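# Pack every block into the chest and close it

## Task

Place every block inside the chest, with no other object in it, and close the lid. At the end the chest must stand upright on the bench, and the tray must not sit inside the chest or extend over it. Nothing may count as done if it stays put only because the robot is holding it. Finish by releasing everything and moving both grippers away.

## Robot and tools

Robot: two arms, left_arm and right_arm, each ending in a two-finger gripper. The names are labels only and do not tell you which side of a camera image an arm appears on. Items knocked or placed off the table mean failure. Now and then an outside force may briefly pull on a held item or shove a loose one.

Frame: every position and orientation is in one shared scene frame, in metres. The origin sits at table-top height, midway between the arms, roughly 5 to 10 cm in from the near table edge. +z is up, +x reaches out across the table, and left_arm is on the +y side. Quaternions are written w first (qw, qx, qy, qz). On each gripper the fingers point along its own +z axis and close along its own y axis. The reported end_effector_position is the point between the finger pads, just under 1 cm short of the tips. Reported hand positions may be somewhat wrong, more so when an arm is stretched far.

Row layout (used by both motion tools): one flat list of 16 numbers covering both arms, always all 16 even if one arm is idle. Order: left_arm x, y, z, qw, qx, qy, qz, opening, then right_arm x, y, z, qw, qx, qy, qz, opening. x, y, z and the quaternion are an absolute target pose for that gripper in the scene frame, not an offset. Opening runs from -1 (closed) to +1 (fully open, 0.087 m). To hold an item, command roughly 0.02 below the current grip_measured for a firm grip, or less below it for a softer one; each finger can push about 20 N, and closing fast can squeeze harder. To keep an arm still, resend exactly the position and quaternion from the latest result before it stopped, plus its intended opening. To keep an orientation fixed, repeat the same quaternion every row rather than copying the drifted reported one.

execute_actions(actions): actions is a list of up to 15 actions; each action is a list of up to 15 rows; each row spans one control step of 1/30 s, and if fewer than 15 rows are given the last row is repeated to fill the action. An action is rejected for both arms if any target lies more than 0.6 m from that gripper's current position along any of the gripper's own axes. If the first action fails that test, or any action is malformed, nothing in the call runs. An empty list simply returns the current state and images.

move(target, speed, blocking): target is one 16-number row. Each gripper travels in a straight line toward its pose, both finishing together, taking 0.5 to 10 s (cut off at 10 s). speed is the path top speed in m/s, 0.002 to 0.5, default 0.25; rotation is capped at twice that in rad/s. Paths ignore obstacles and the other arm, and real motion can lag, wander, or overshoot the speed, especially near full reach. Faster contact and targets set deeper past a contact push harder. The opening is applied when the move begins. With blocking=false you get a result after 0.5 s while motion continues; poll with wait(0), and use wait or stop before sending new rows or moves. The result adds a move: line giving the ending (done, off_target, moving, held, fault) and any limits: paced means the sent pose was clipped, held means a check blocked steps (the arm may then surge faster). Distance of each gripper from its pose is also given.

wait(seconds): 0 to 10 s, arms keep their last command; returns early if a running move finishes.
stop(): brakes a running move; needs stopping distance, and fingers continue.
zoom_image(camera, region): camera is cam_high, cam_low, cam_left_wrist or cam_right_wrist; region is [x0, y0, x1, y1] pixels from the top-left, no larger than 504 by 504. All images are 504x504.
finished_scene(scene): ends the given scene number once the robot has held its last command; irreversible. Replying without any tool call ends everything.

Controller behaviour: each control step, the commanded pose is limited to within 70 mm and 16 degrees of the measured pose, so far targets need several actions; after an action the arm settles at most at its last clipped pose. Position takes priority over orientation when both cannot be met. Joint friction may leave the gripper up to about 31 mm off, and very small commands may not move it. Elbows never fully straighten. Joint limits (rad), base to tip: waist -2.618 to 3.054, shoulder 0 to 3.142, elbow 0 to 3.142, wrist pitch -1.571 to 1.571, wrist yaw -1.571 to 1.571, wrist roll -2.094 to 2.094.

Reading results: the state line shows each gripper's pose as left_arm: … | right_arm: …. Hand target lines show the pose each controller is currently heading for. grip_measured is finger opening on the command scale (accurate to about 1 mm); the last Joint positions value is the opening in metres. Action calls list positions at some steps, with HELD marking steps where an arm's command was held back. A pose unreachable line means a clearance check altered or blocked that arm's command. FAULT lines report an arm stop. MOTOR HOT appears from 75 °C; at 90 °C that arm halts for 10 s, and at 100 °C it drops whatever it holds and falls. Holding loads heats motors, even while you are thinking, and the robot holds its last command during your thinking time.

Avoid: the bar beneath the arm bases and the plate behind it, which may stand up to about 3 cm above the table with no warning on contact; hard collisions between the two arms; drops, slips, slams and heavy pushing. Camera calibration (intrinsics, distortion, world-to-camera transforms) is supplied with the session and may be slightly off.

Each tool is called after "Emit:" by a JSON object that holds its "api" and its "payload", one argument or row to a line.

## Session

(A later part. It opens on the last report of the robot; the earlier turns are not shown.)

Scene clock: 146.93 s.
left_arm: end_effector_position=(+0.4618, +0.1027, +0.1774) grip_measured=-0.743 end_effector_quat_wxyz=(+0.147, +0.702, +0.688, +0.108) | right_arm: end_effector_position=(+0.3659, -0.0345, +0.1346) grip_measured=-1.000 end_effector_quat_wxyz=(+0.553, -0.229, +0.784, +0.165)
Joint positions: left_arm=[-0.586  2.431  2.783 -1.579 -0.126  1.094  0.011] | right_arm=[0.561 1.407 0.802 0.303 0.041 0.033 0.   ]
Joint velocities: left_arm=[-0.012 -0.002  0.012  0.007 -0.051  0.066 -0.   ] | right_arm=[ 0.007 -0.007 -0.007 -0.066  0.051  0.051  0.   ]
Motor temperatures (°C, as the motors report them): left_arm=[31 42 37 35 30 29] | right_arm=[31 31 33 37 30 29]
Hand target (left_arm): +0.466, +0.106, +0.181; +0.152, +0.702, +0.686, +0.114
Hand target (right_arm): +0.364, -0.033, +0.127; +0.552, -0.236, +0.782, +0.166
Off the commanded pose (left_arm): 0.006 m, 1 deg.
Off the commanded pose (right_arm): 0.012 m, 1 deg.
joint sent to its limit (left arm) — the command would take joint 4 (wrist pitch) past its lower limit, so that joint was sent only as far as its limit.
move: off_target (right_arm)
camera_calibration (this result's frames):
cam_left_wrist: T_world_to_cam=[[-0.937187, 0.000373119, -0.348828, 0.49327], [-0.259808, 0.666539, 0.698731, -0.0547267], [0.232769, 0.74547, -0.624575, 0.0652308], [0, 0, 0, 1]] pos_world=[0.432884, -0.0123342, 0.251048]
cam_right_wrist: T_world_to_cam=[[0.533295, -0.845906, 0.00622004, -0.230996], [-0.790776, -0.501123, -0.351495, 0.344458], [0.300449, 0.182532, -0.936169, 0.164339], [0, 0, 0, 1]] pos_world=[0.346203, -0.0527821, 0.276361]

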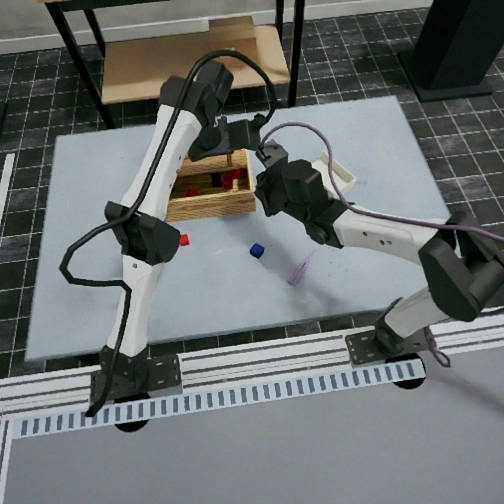

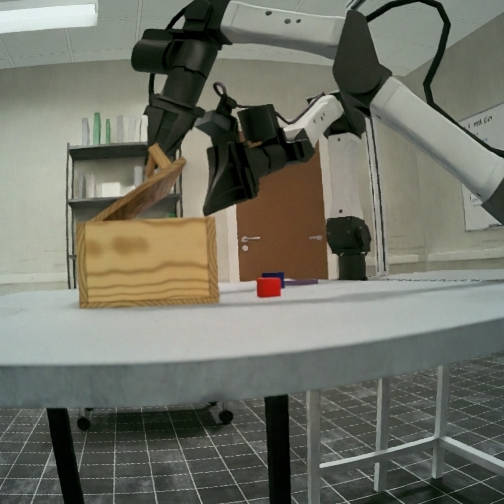

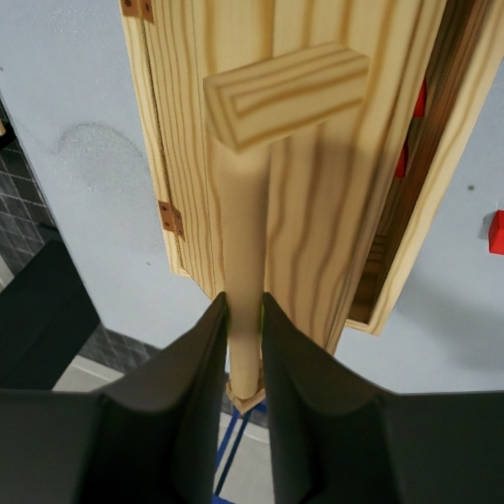

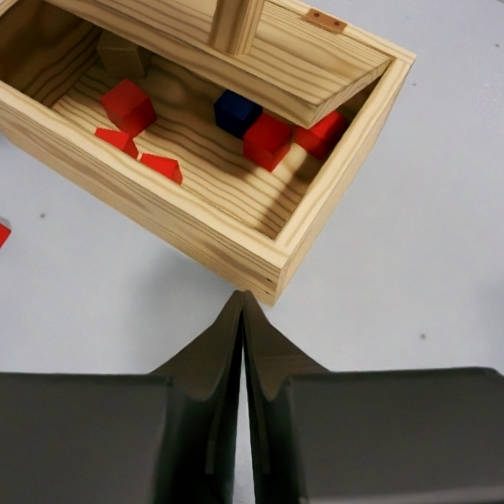

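Emit:
{"api": "move", "payload": {
  "target": [0.466,0.106,0.181,0.15,0.702,0.686,0.113,-0.77,0.36,-0.03,0.125,0.269,0.385,0.723,0.507,-1],
  "speed": 0.4
}}

Emit:
{"api": "move", "payload": {
  "target": [0.466,0.106,0.181,0.15,0.702,0.686,0.113,-0.77,0.45,0.025,0.115,0.269,0.385,0.723,0.507,-1],
  "speed": 0.07
}}

Scene clock: 169.77 s.
left_arm: end_effector_position=(+0.4618, +0.1027, +0.1774) grip_measured=-0.743 end_effector_quat_wxyz=(+0.147, +0.702, +0.688, +0.108) | right_arm: end_effector_position=(+0.3603, -0.0264, +0.1310) grip_measured=-1.000 end_effector_quat_wxyz=(+0.270, +0.382, +0.724, +0.507)
Joint positions: left_arm=[-0.586  2.431  2.783 -1.579 -0.126  1.094  0.011] | right_arm=[ 0.436  1.45   0.652  0.488 -0.1    1.549  0.   ]
Joint velocities: left_arm=[ 0.007  0.017  0.012 -0.066  0.007 -0.037 -0.001] | right_arm=[-0.002  0.012 -0.002  0.007  0.007  0.007  0.   ]
Motor temperatures (°C, as the motors report them): left_arm=[31 45 38 35 30 29] | right_arm=[31 32 34 42 30 29]
Hand target (left_arm): +0.466, +0.106, +0.181; +0.152, +0.702, +0.686, +0.114
Hand target (right_arm): +0.360, -0.029, +0.125; +0.269, +0.385, +0.723, +0.507
Off the commanded pose (left_arm): 0.006 m, 1 deg.
Off the commanded pose (right_arm): 0.007 m, 0 deg.
joint sent to its limit (left arm) — the command would take joint 4 (wrist pitch) past its lower limit, so that joint was sent only as far as its limit.
move: done
camera_calibration (this result's frames):
cam_left_wrist: T_world_to_cam=[[-0.937187, 0.000373119, -0.348828, 0.49327], [-0.259808, 0.666539, 0.698731, -0.0547267], [0.232769, 0.74547, -0.624575, 0.0652308], [0, 0, 0, 1]] pos_world=[0.432884, -0.0123342, 0.251048]
cam_right_wrist: T_world_to_cam=[[-0.285679, -0.20756, -0.935578, 0.214172], [-0.956016, 0.129466, 0.263197, 0.338446], [0.0664959, 0.969617, -0.235417, 0.174487], [0, 0, 0, 1]] pos_world=[0.373142, -0.168549, 0.152374]

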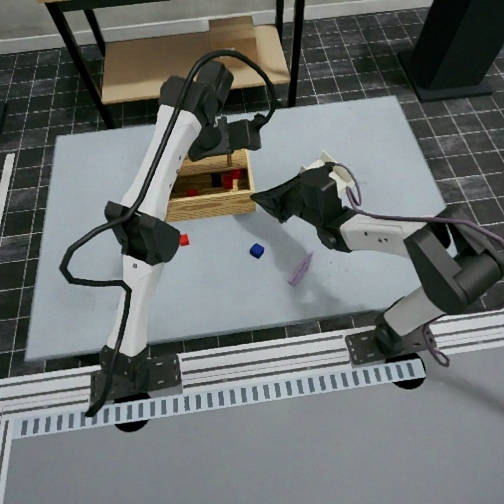

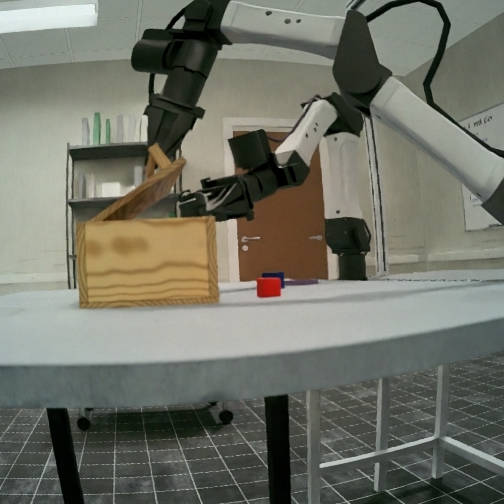

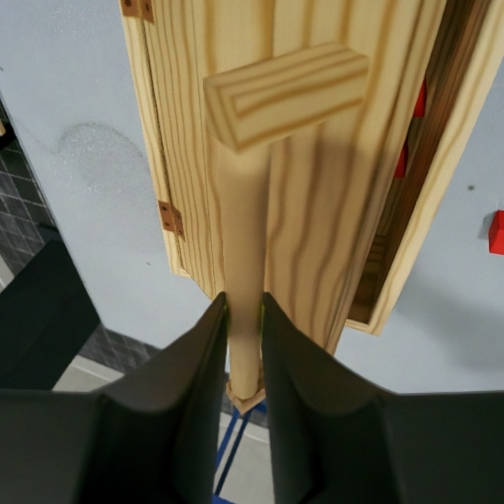

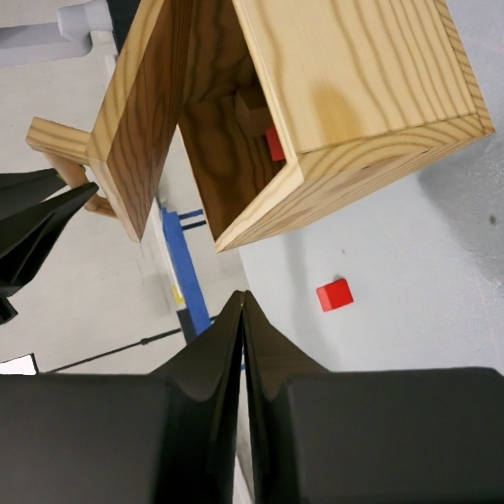

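Scene clock: 171.60 s.
left_arm: end_effector_position=(+0.4618, +0.1027, +0.1774) grip_measured=-0.743 end_effector_quat_wxyz=(+0.147, +0.702, +0.688, +0.108) | right_arm: end_effector_position=(+0.4451, +0.0210, +0.1111) grip_measured=-1.000 end_effector_quat_wxyz=(+0.264, +0.386, +0.728, +0.501)
Joint positions: left_arm=[-0.586  2.431  2.783 -1.579 -0.126  1.094  0.011] | right_arm=[ 0.439  1.841  1.022  0.49  -0.099  1.555  0.   ]
Joint velocities: left_arm=[-0.017 -0.022 -0.012  0.007 -0.051 -0.022  0.   ] | right_arm=[ 0.002 -0.002  0.002 -0.051  0.007 -0.051  0.   ]
Motor temperatures (°C, as the motors report them): left_arm=[31 45 38 35 30 29] | right_arm=[31 33 35 42 30 29]
Hand target (left_arm): +0.466, +0.106, +0.181; +0.152, +0.702, +0.686, +0.114
Hand target (right_arm): +0.450, +0.025, +0.117; +0.269, +0.385, +0.723, +0.507
Off the commanded pose (left_arm): 0.006 m, 1 deg.
Off the commanded pose (right_arm): 0.007 m, 1 deg.
joint sent to its limit (left arm) — the command would take joint 4 (wrist pitch) past its lower limit, so that joint was sent only as far as its limit.
move: done
camera_calibration (this result's frames):
cam_left_wrist: T_world_to_cam=[[-0.937187, 0.000373119, -0.348828, 0.49327], [-0.259808, 0.666539, 0.698731, -0.0547267], [0.232769, 0.74547, -0.624575, 0.0652308], [0, 0, 0, 1]] pos_world=[0.432884, -0.0123342, 0.251048]
cam_right_wrist: T_world_to_cam=[[-0.304449, -0.21154, -0.928742, 0.237319], [-0.950512, 0.130886, 0.281773, 0.414101], [0.0619532, 0.968566, -0.24092, 0.120846], [0, 0, 0, 1]] pos_world=[0.458372, -0.121045, 0.13284]

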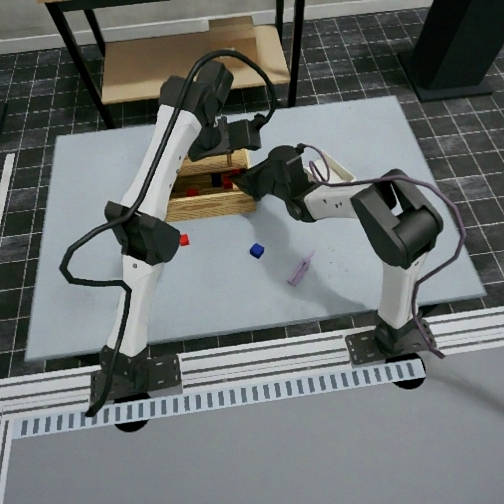

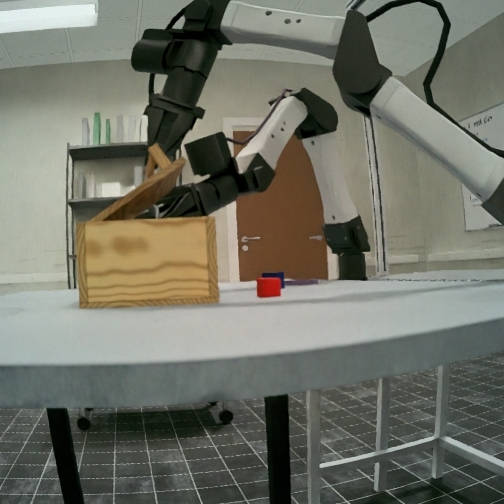

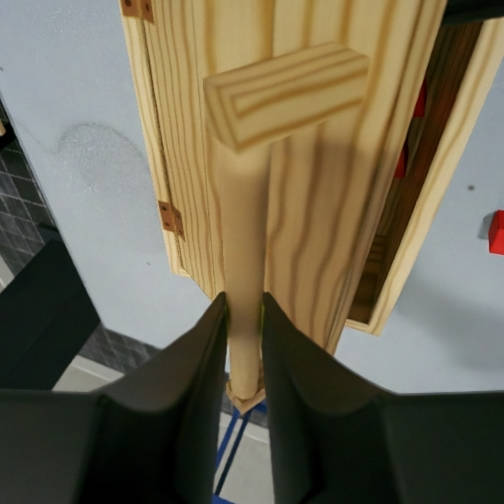

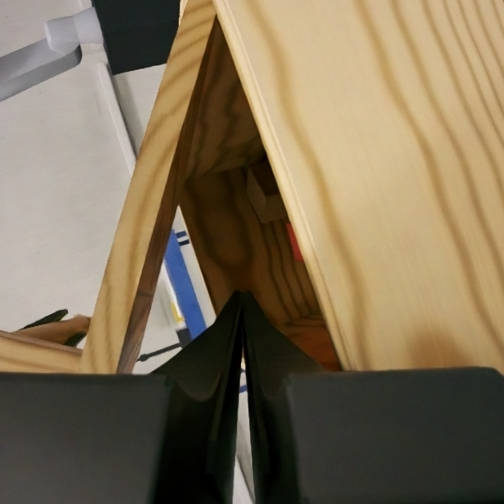

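Raise right to support the lid.

Emit:
{"api": "move", "payload": {
  "target": [0.466,0.106,0.181,0.15,0.702,0.686,0.113,-0.77,0.455,0.03,0.14,0.269,0.385,0.723,0.507,-1],
  "speed": 0.03
}}

Scene clock: 177.10 s.
left_arm: end_effector_position=(+0.4619, +0.1028, +0.1774) grip_measured=-0.743 end_effector_quat_wxyz=(+0.147, +0.702, +0.688, +0.108) | right_arm: end_effector_position=(+0.4516, +0.0250, +0.1204) grip_measured=-1.000 end_effector_quat_wxyz=(+0.260, +0.391, +0.732, +0.493)
Joint positions: left_arm=[-0.585  2.431  2.783 -1.579 -0.126  1.095  0.011] | right_arm=[ 0.441  1.841  1.088  0.402 -0.093  1.557  0.   ]
Joint velocities: left_arm=[-0.032 -0.002 -0.007  0.007 -0.007 -0.007  0.   ] | right_arm=[ 0.002 -0.027 -0.002 -0.081  0.051 -0.007  0.   ]
Motor temperatures (°C, as the motors report them): left_arm=[31 46 38 35 30 29] | right_arm=[31 34 36 42 30 29]
Hand target (left_arm): +0.466, +0.106, +0.181; +0.152, +0.702, +0.686, +0.114
Hand target (right_arm): +0.454, +0.030, +0.140; +0.269, +0.385, +0.723, +0.507
Off the commanded pose (left_arm): 0.006 m, 1 deg.
Off the commanded pose (right_arm): 0.021 m, 2 deg.
joint sent to its limit (left arm) — the command would take joint 4 (wrist pitch) past its lower limit, so that joint was sent only as far as its limit.
move: off_target (right_arm)
camera_calibration (this result's frames):
cam_left_wrist: T_world_to_cam=[[-0.937233, 0.000789554, -0.348702, 0.493296], [-0.259407, 0.666688, 0.698738, -0.0549773], [0.233027, 0.745337, -0.624637, 0.0650265], [0, 0, 0, 1]] pos_world=[0.432919, -0.0122034, 0.251046]
cam_right_wrist: T_world_to_cam=[[-0.322331, -0.219832, -0.920748, 0.256024], [-0.944634, 0.137777, 0.297798, 0.412345], [0.0613925, 0.965759, -0.252071, 0.120461], [0, 0, 0, 1]] pos_world=[0.464645, -0.116866, 0.143303]

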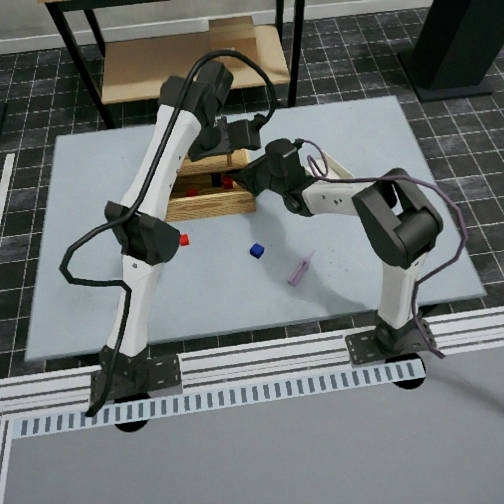

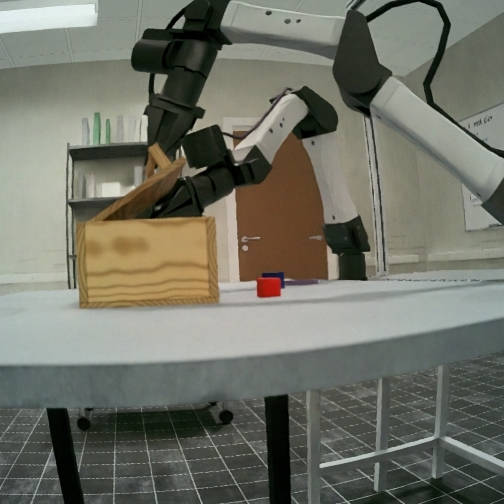

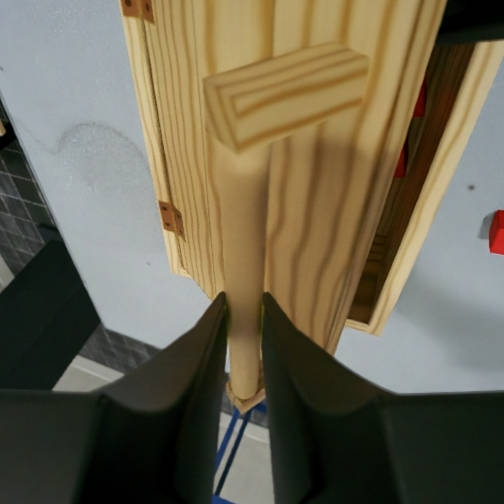

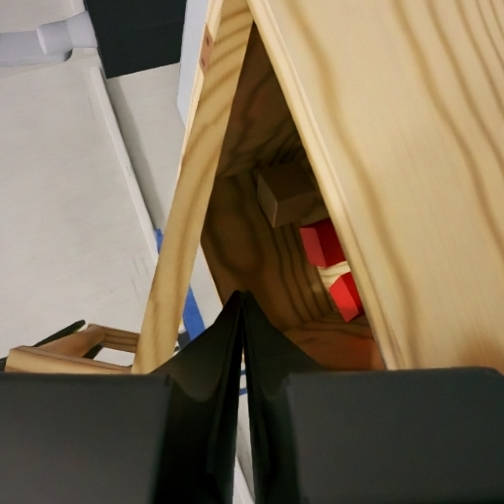

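Probably touching. Release left slightly and withdraw.

Emit:
{"api": "move", "payload": {
  "target": [0.466,0.106,0.181,0.15,0.702,0.686,0.113,-0.3,0.455,0.03,0.135,0.269,0.385,0.723,0.507,-1],
  "speed": 0.03
}}

Emit:
{"api": "move", "payload": {
  "target": [0.44,0.12,0.245,0.183,0.683,0.683,0.183,-0.3,0.455,0.03,0.135,0.269,0.385,0.723,0.507,-1],
  "speed": 0.08
}}

Emit:
{"api": "move", "payload": {
  "target": [0.33,0.19,0.2,0.1,0.2,0.975,0,1,0.49,0.04,0.175,0.269,0.385,0.723,0.507,-1],
  "speed": 0.08
}}

Scene clock: 186.73 s.
left_arm: end_effector_position=(+0.4622, +0.1028, +0.1774) grip_measured=-0.300 end_effector_quat_wxyz=(+0.147, +0.705, +0.686, +0.109) | right_arm: end_effector_position=(+0.4515, +0.0249, +0.1201) grip_measured=-1.000 end_effector_quat_wxyz=(+0.260, +0.391, +0.733, +0.493)
Joint positions: left_arm=[-0.585  2.431  2.783 -1.579 -0.126  1.102  0.031] | right_arm=[ 0.441  1.841  1.089  0.4   -0.093  1.557  0.   ]
Joint velocities: left_arm=[ 0.007 -0.012 -0.002 -0.007 -0.066  0.066 -0.   ] | right_arm=[ 0.002 -0.002  0.002  0.007  0.037 -0.051  0.   ]
Motor temperatures (°C, as the motors report them): left_arm=[31 47 38 36 30 29] | right_arm=[31 38 38 43 30 29]
Hand target (left_arm): +0.466, +0.106, +0.181; +0.152, +0.702, +0.686, +0.114
Hand target (right_arm): +0.455, +0.030, +0.135; +0.269, +0.385, +0.723, +0.507
Off the commanded pose (left_arm): 0.006 m, 1 deg.
Off the commanded pose (right_arm): 0.016 m, 2 deg.
joint sent to its limit (left arm) — the command would take joint 4 (wrist pitch) past its lower limit, so that joint was sent only as far as its limit.
move: off_target (right_arm)
camera_calibration (this result's frames):
cam_left_wrist: T_world_to_cam=[[-0.937079, 0.00726371, -0.349042, 0.49289], [-0.255633, 0.666638, 0.700175, -0.0569707], [0.237771, 0.745346, -0.622836, 0.0625175], [0, 0, 0, 1]] pos_world=[0.432448, -0.0121985, 0.250867]
cam_right_wrist: T_world_to_cam=[[-0.323577, -0.220499, -0.920151, 0.256252], [-0.944205, 0.138392, 0.298872, 0.412074], [0.0614405, 0.965519, -0.252977, 0.12058], [0, 0, 0, 1]] pos_world=[0.464591, -0.116947, 0.143137]

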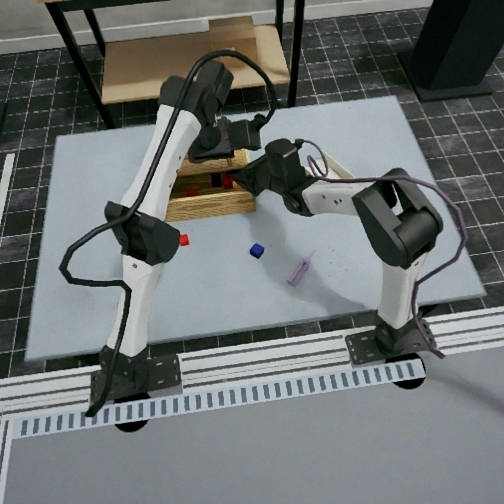

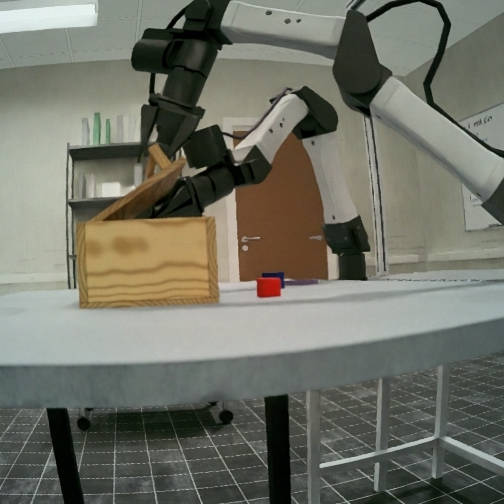

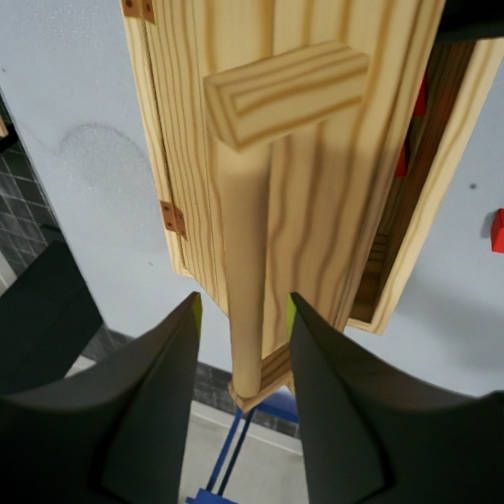

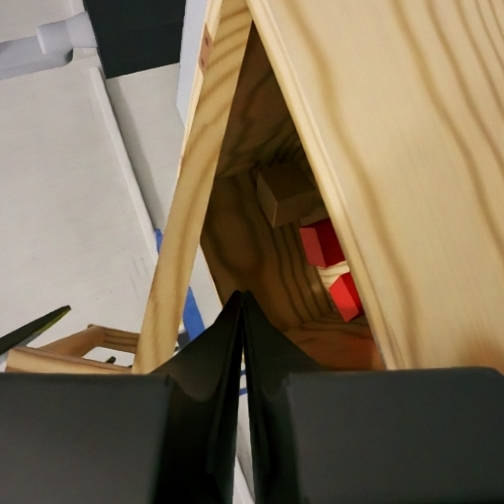

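Scene clock: 188.13 s.
left_arm: end_effector_position=(+0.4423, +0.1208, +0.2462) grip_measured=-0.300 end_effector_quat_wxyz=(+0.182, +0.683, +0.683, +0.182) | right_arm: end_effector_position=(+0.4515, +0.0249, +0.1201) grip_measured=-1.000 end_effector_quat_wxyz=(+0.260, +0.391, +0.733, +0.493)
Joint positions: left_arm=[-0.621  2.246  2.689 -1.562 -0.263  1.078  0.031] | right_arm=[ 0.441  1.841  1.089  0.4   -0.093  1.558  0.   ]
Joint velocities: left_arm=[ 0.007  0.012 -0.066 -0.051 -0.051  0.022 -0.001] | right_arm=[-0.032  0.002  0.017 -0.007  0.037 -0.051  0.   ]
Motor temperatures (°C, as the motors report them): left_arm=[31 47 38 36 30 29] | right_arm=[31 38 38 43 30 29]
Hand target (left_arm): +0.441, +0.119, +0.245; +0.181, +0.683, +0.683, +0.184
Hand target (right_arm): +0.455, +0.030, +0.135; +0.269, +0.385, +0.723, +0.507
Off the commanded pose (left_arm): 0.003 m, 0 deg.
Off the commanded pose (right_arm): 0.016 m, 2 deg.
move: off_target (right_arm)
camera_calibration (this result's frames):
cam_left_wrist: T_world_to_cam=[[-0.870911, -0.0101772, -0.491335, 0.506061], [-0.389592, 0.623707, 0.677648, -0.0522081], [0.299553, 0.781592, -0.547159, 0.046289], [0, 0, 0, 1]] pos_world=[0.406529, 0.00153375, 0.309352]
cam_right_wrist: T_world_to_cam=[[-0.323791, -0.220184, -0.920151, 0.256357], [-0.944126, 0.138441, 0.299099, 0.412009], [0.0615303, 0.965584, -0.252707, 0.120506], [0, 0, 0, 1]] pos_world=[0.46458, -0.116952, 0.143108]

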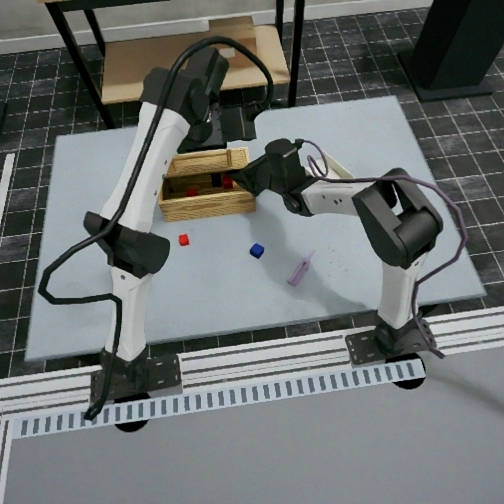

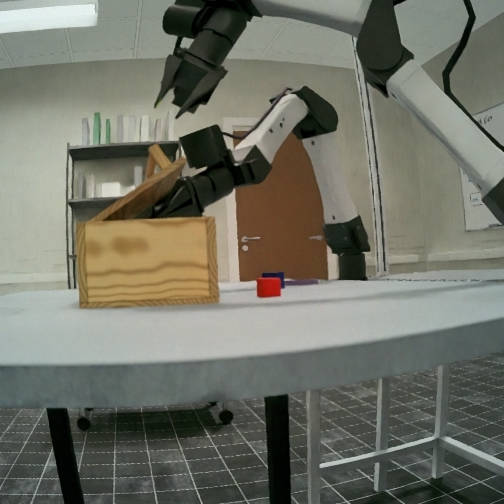

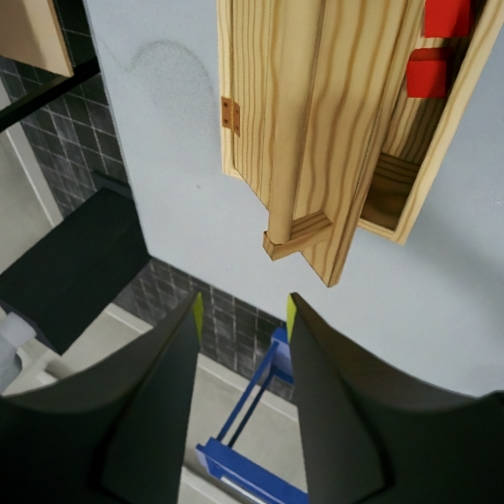

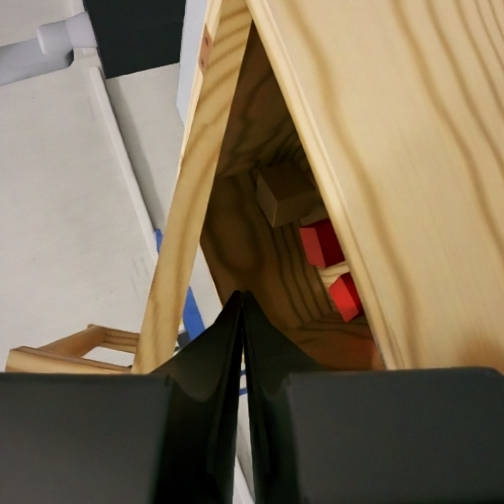

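Scene clock: 196.03 s.
left_arm: end_effector_position=(+0.3301, +0.1877, +0.2022) grip_measured=+1.000 end_effector_quat_wxyz=(+0.099, +0.208, +0.973, +0.000) | right_arm: end_effector_position=(+0.4818, +0.0414, +0.1674) grip_measured=-1.000 end_effector_quat_wxyz=(+0.262, +0.387, +0.728, +0.501)
Joint positions: left_arm=[-0.412  1.909  2.103 -1.571 -0.028  0.078  0.087] | right_arm=[ 0.437  1.883  1.335  0.217 -0.102  1.558  0.   ]
Joint velocities: left_arm=[-0.017  0.007  0.002 -0.051  0.007 -0.095  0.   ] | right_arm=[ 0.002 -0.002  0.022 -0.095  0.066 -0.007  0.   ]
Motor temperatures (°C, as the motors report them): left_arm=[31 47 37 36 30 29] | right_arm=[31 39 39 43 30 29]
Hand target (left_arm): +0.328, +0.189, +0.202; +0.100, +0.201, +0.975, -0.004
Hand target (right_arm): +0.489, +0.039, +0.176; +0.269, +0.385, +0.723, +0.507
Off the commanded pose (left_arm): 0.003 m, 1 deg.
Off the commanded pose (right_arm): 0.011 m, 1 deg.
move: off_target (right_arm)
camera_calibration (this result's frames):
cam_left_wrist: T_world_to_cam=[[-0.396797, -0.917304, -0.0332469, 0.308487], [-0.707739, 0.282679, 0.647455, 0.0673413], [-0.584515, 0.280438, -0.761379, 0.432844], [0, 0, 0, 1]] pos_world=[0.42307, 0.142555, 0.296214]
cam_right_wrist: T_world_to_cam=[[-0.307895, -0.210115, -0.927929, 0.306521], [-0.94944, 0.130741, 0.285429, 0.429292], [0.0613456, 0.968895, -0.239746, 0.112429], [0, 0, 0, 1]] pos_world=[0.495066, -0.100653, 0.188852]

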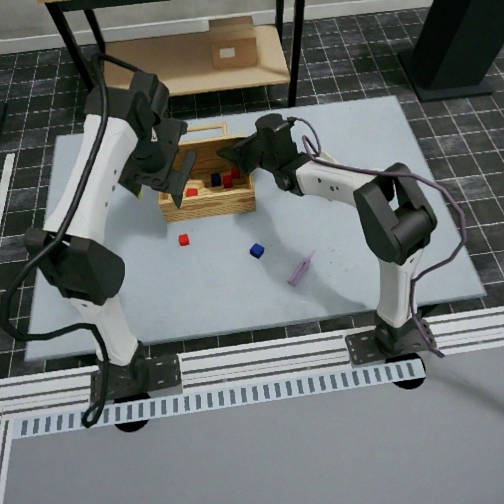

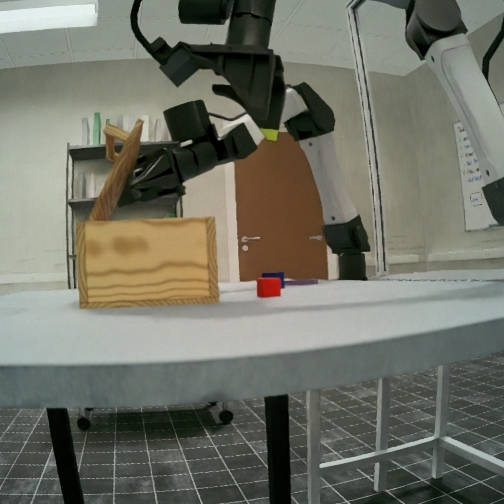

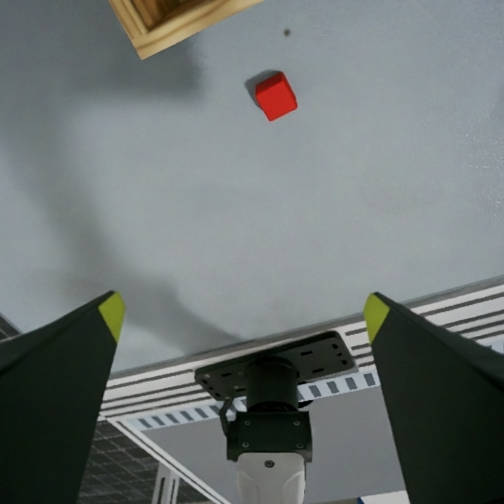

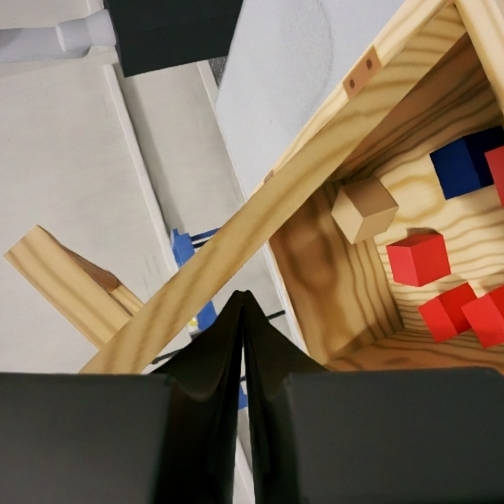

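Emit:
{"api": "move", "payload": {
  "target": [0.32,0.174,0.07,0.13,0,0.991,0,0.4,0.535,0.05,0.18,0.269,0.385,0.723,0.507,-1],
  "speed": 0.08
}}

Scene clock: 213.37 s.
left_arm: end_effector_position=(+0.3224, +0.1750, +0.0702) grip_measured=+0.400 end_effector_quat_wxyz=(+0.126, -0.000, +0.992, -0.001) | right_arm: end_effector_position=(+0.5252, +0.0542, +0.1706) grip_measured=-1.000 end_effector_quat_wxyz=(+0.257, +0.387, +0.731, +0.500)
Joint positions: left_arm=[-0.434  1.764  1.38  -0.953 -0.089 -0.357  0.061] | right_arm=[ 0.413  2.045  1.589  0.115 -0.133  1.552  0.   ]
Joint velocities: left_arm=[ 0.007 -0.002  0.002  0.066 -0.051  0.007 -0.   ] | right_arm=[-0.007  0.022 -0.002  0.007 -0.051  0.095  0.   ]
Motor temperatures (°C, as the motors report them): left_arm=[31 45 36 35 30 29] | right_arm=[32 42 42 44 30 29]
Hand target (left_arm): +0.319, +0.174, +0.070; +0.130, -0.000, +0.992, +0.001
Hand target (right_arm): +0.534, +0.050, +0.181; +0.269, +0.385, +0.723, +0.507
Off the commanded pose (left_arm): 0.003 m, 1 deg.
Off the commanded pose (right_arm): 0.014 m, 2 deg.
move: off_target (right_arm)
camera_calibration (this result's frames):
cam_left_wrist: T_world_to_cam=[[0.00800085, -0.999916, 0.0101511, 0.170313], [-0.79816, -0.000270499, 0.602445, 0.2327], [-0.602392, -0.0129223, -0.798096, 0.391031], [0, 0, 0, 1]] pos_world=[0.419923, 0.175415, 0.170162]
cam_right_wrist: T_world_to_cam=[[-0.31552, -0.212073, -0.924917, 0.329108], [-0.947471, 0.124229, 0.294729, 0.465694], [0.0523977, 0.969326, -0.24013, 0.102876], [0, 0, 0, 1]] pos_world=[0.539681, -0.0877778, 0.191847]

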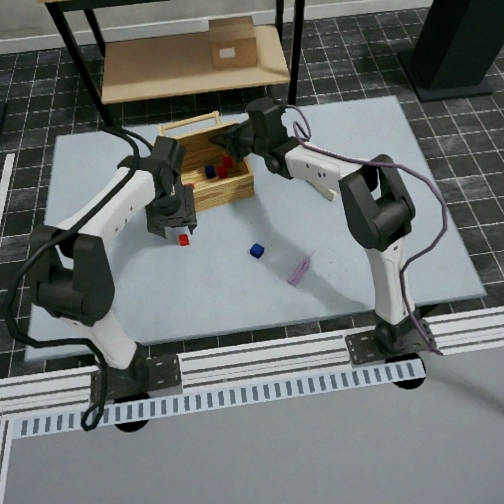

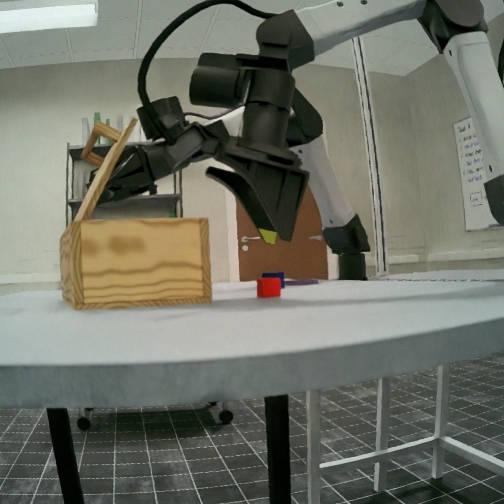

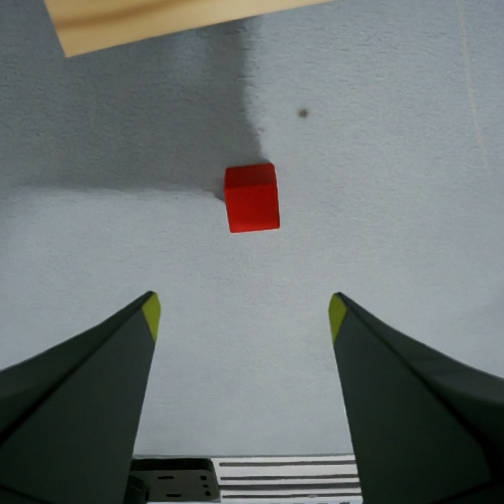

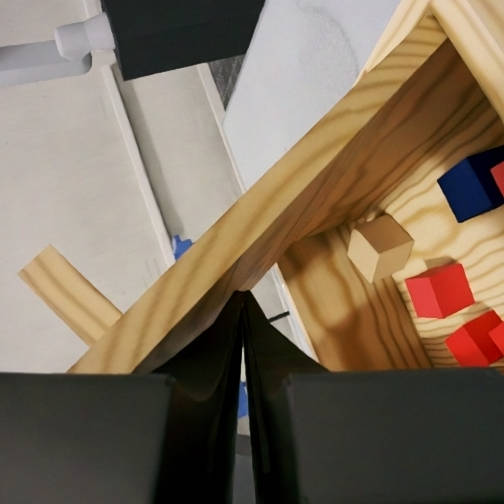

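Emit:
{"api": "move", "payload": {
  "target": [0.315,0.173,0.04,0.259,0,0.966,0,0.4,0.52,0.054,0.175,0.257,0.387,0.731,0.5,-1],
  "speed": 0.1
}}

Emit:
{"api": "move", "payload": {
  "target": [0.329,0.173,0.008,0.259,0,0.966,0,0.4,0.52,0.054,0.175,0.257,0.387,0.731,0.5,-1],
  "speed": 0.04
}}

Scene clock: 231.60 s.
left_arm: end_effector_position=(+0.3189, +0.1728, +0.0405) grip_measured=+0.400 end_effector_quat_wxyz=(+0.256, -0.000, +0.967, +0.002) | right_arm: end_effector_position=(+0.5250, +0.0542, +0.1702) grip_measured=-1.000 end_effector_quat_wxyz=(+0.256, +0.388, +0.731, +0.500)
Joint positions: left_arm=[-0.506  1.572  0.993 -0.519 -0.216 -0.387  0.061] | right_arm=[ 0.413  2.045  1.589  0.113 -0.133  1.552  0.   ]
Joint velocities: left_arm=[-0.017  0.012  0.017 -0.022  0.022  0.051  0.   ] | right_arm=[ 0.002 -0.007  0.002 -0.007 -0.066 -0.037  0.   ]
Motor temperatures (°C, as the motors report them): left_arm=[31 44 36 36 30 29] | right_arm=[32 47 45 45 30 29]
Hand target (left_arm): +0.315, +0.173, +0.040; +0.259, -0.000, +0.966, +0.002
Hand target (right_arm): +0.520, +0.054, +0.175; +0.257, +0.387, +0.731, +0.500
Off the commanded pose (left_arm): 0.004 m, 0 deg.
Off the commanded pose (right_arm): 0.007 m, 0 deg.
move: done
camera_calibration (this result's frames):
cam_left_wrist: T_world_to_cam=[[0.00621176, -0.999954, 0.0072397, 0.169164], [-0.92839, -0.00307686, 0.371594, 0.299249], [-0.371554, -0.00902952, -0.928367, 0.296214], [0, 0, 0, 1]] pos_world=[0.386829, 0.172751, 0.162572]
cam_right_wrist: T_world_to_cam=[[-0.316771, -0.212707, -0.924344, 0.329333], [-0.94709, 0.12409, 0.296011, 0.465224], [0.0517385, 0.969205, -0.240761, 0.103285], [0, 0, 0, 1]] pos_world=[0.539588, -0.0877826, 0.191573]

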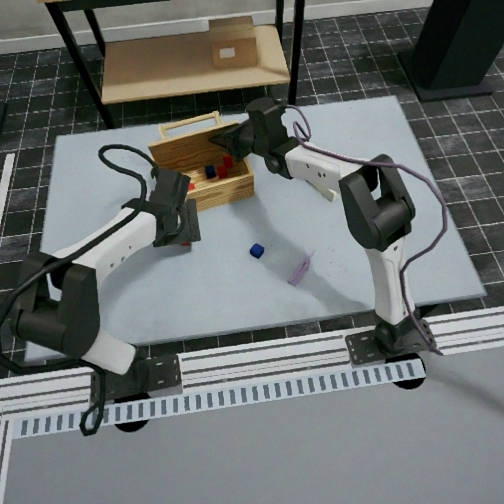

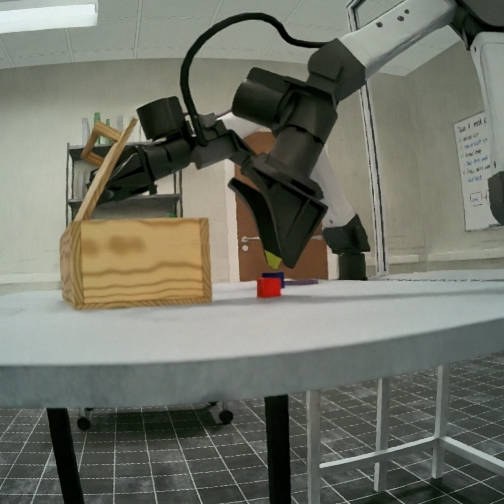

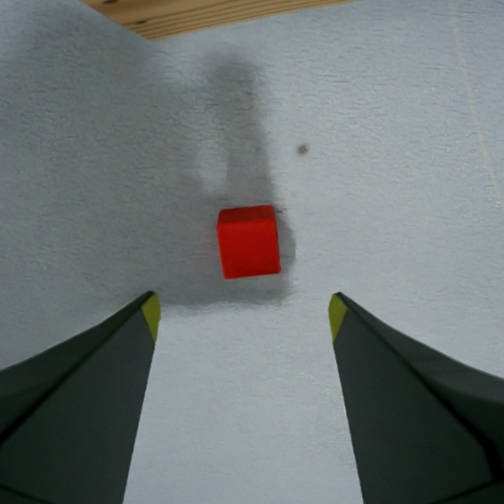

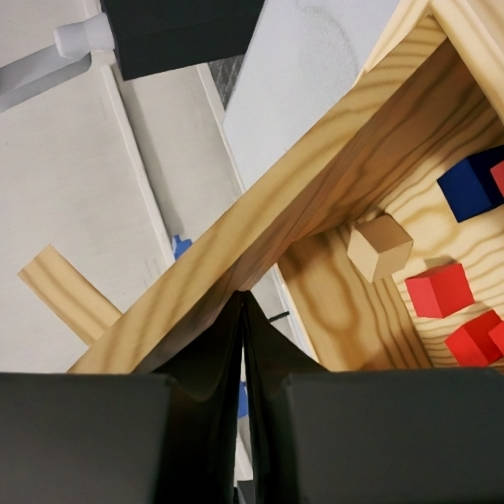

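Scene clock: 232.93 s.
left_arm: end_effector_position=(+0.3336, +0.1688, +0.0200) grip_measured=+0.400 end_effector_quat_wxyz=(+0.273, -0.002, +0.962, -0.005) | right_arm: end_effector_position=(+0.5250, +0.0542, +0.1702) grip_measured=-1.000 end_effector_quat_wxyz=(+0.256, +0.388, +0.731, +0.500)
Joint positions: left_arm=[-0.499  1.63   0.95  -0.378 -0.213 -0.379  0.061] | right_arm=[ 0.413  2.045  1.589  0.113 -0.133  1.552  0.   ]
Joint velocities: left_arm=[ 0.007 -0.007  0.002 -0.022  0.007  0.022 -0.   ] | right_arm=[ 0.002 -0.017 -0.002 -0.007  0.022  0.081  0.   ]
Motor temperatures (°C, as the motors report them): left_arm=[31 44 36 36 30 29] | right_arm=[32 48 45 45 30 29]
Hand target (left_arm): +0.328, +0.173, +0.008; +0.259, -0.000, +0.966, -0.000
Hand target (right_arm): +0.520, +0.054, +0.175; +0.257, +0.387, +0.731, +0.500
Off the commanded pose (left_arm): 0.014 m, 2 deg.
Off the commanded pose (right_arm): 0.007 m, 0 deg.
move: off_target (left_arm)
camera_calibration (this result's frames):
cam_left_wrist: T_world_to_cam=[[0.00501264, -0.999744, 0.022063, 0.165249], [-0.941105, 0.00274287, 0.338104, 0.324442], [-0.338078, -0.0224584, -0.94085, 0.273959], [0, 0, 0, 1]] pos_world=[0.397125, 0.17047, 0.144414]
cam_right_wrist: T_world_to_cam=[[-0.316771, -0.212707, -0.924344, 0.329333], [-0.94709, 0.12409, 0.296011, 0.465224], [0.0517385, 0.969205, -0.240761, 0.103285], [0, 0, 0, 1]] pos_world=[0.539588, -0.0877826, 0.191573]

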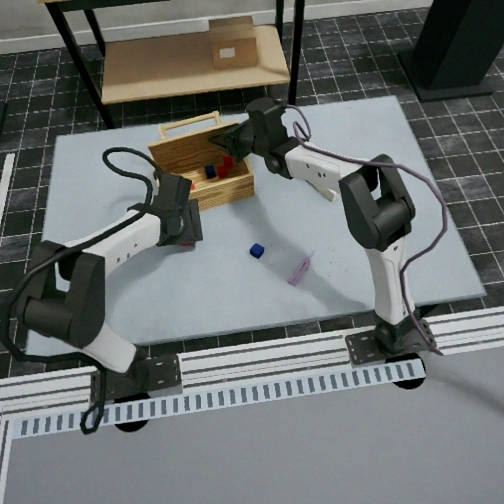

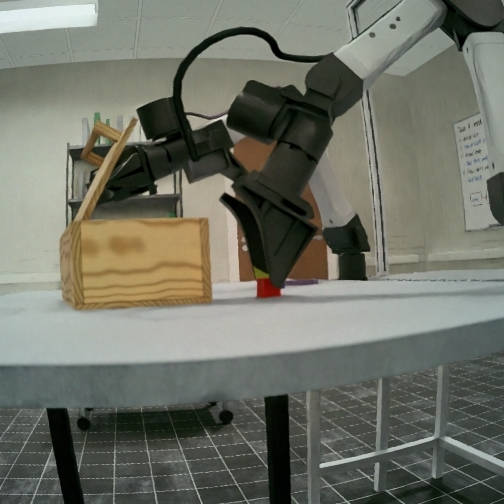

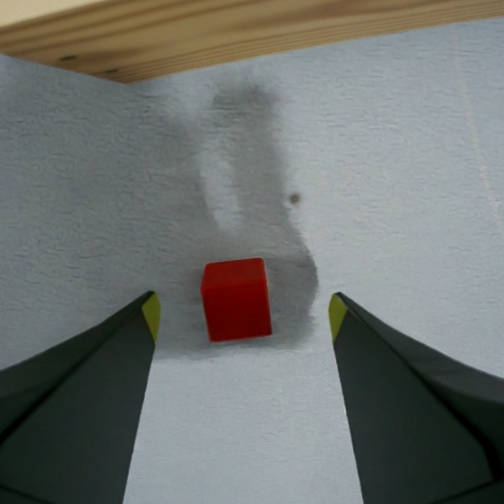

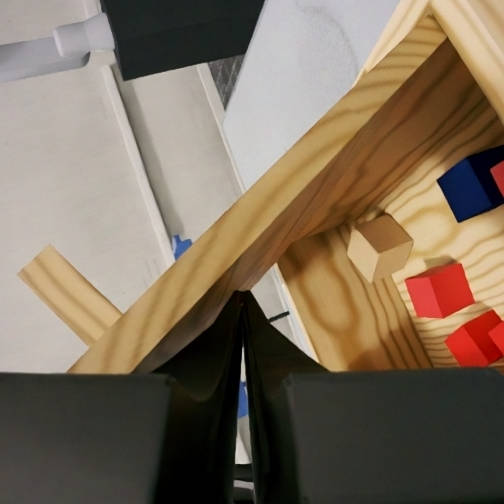

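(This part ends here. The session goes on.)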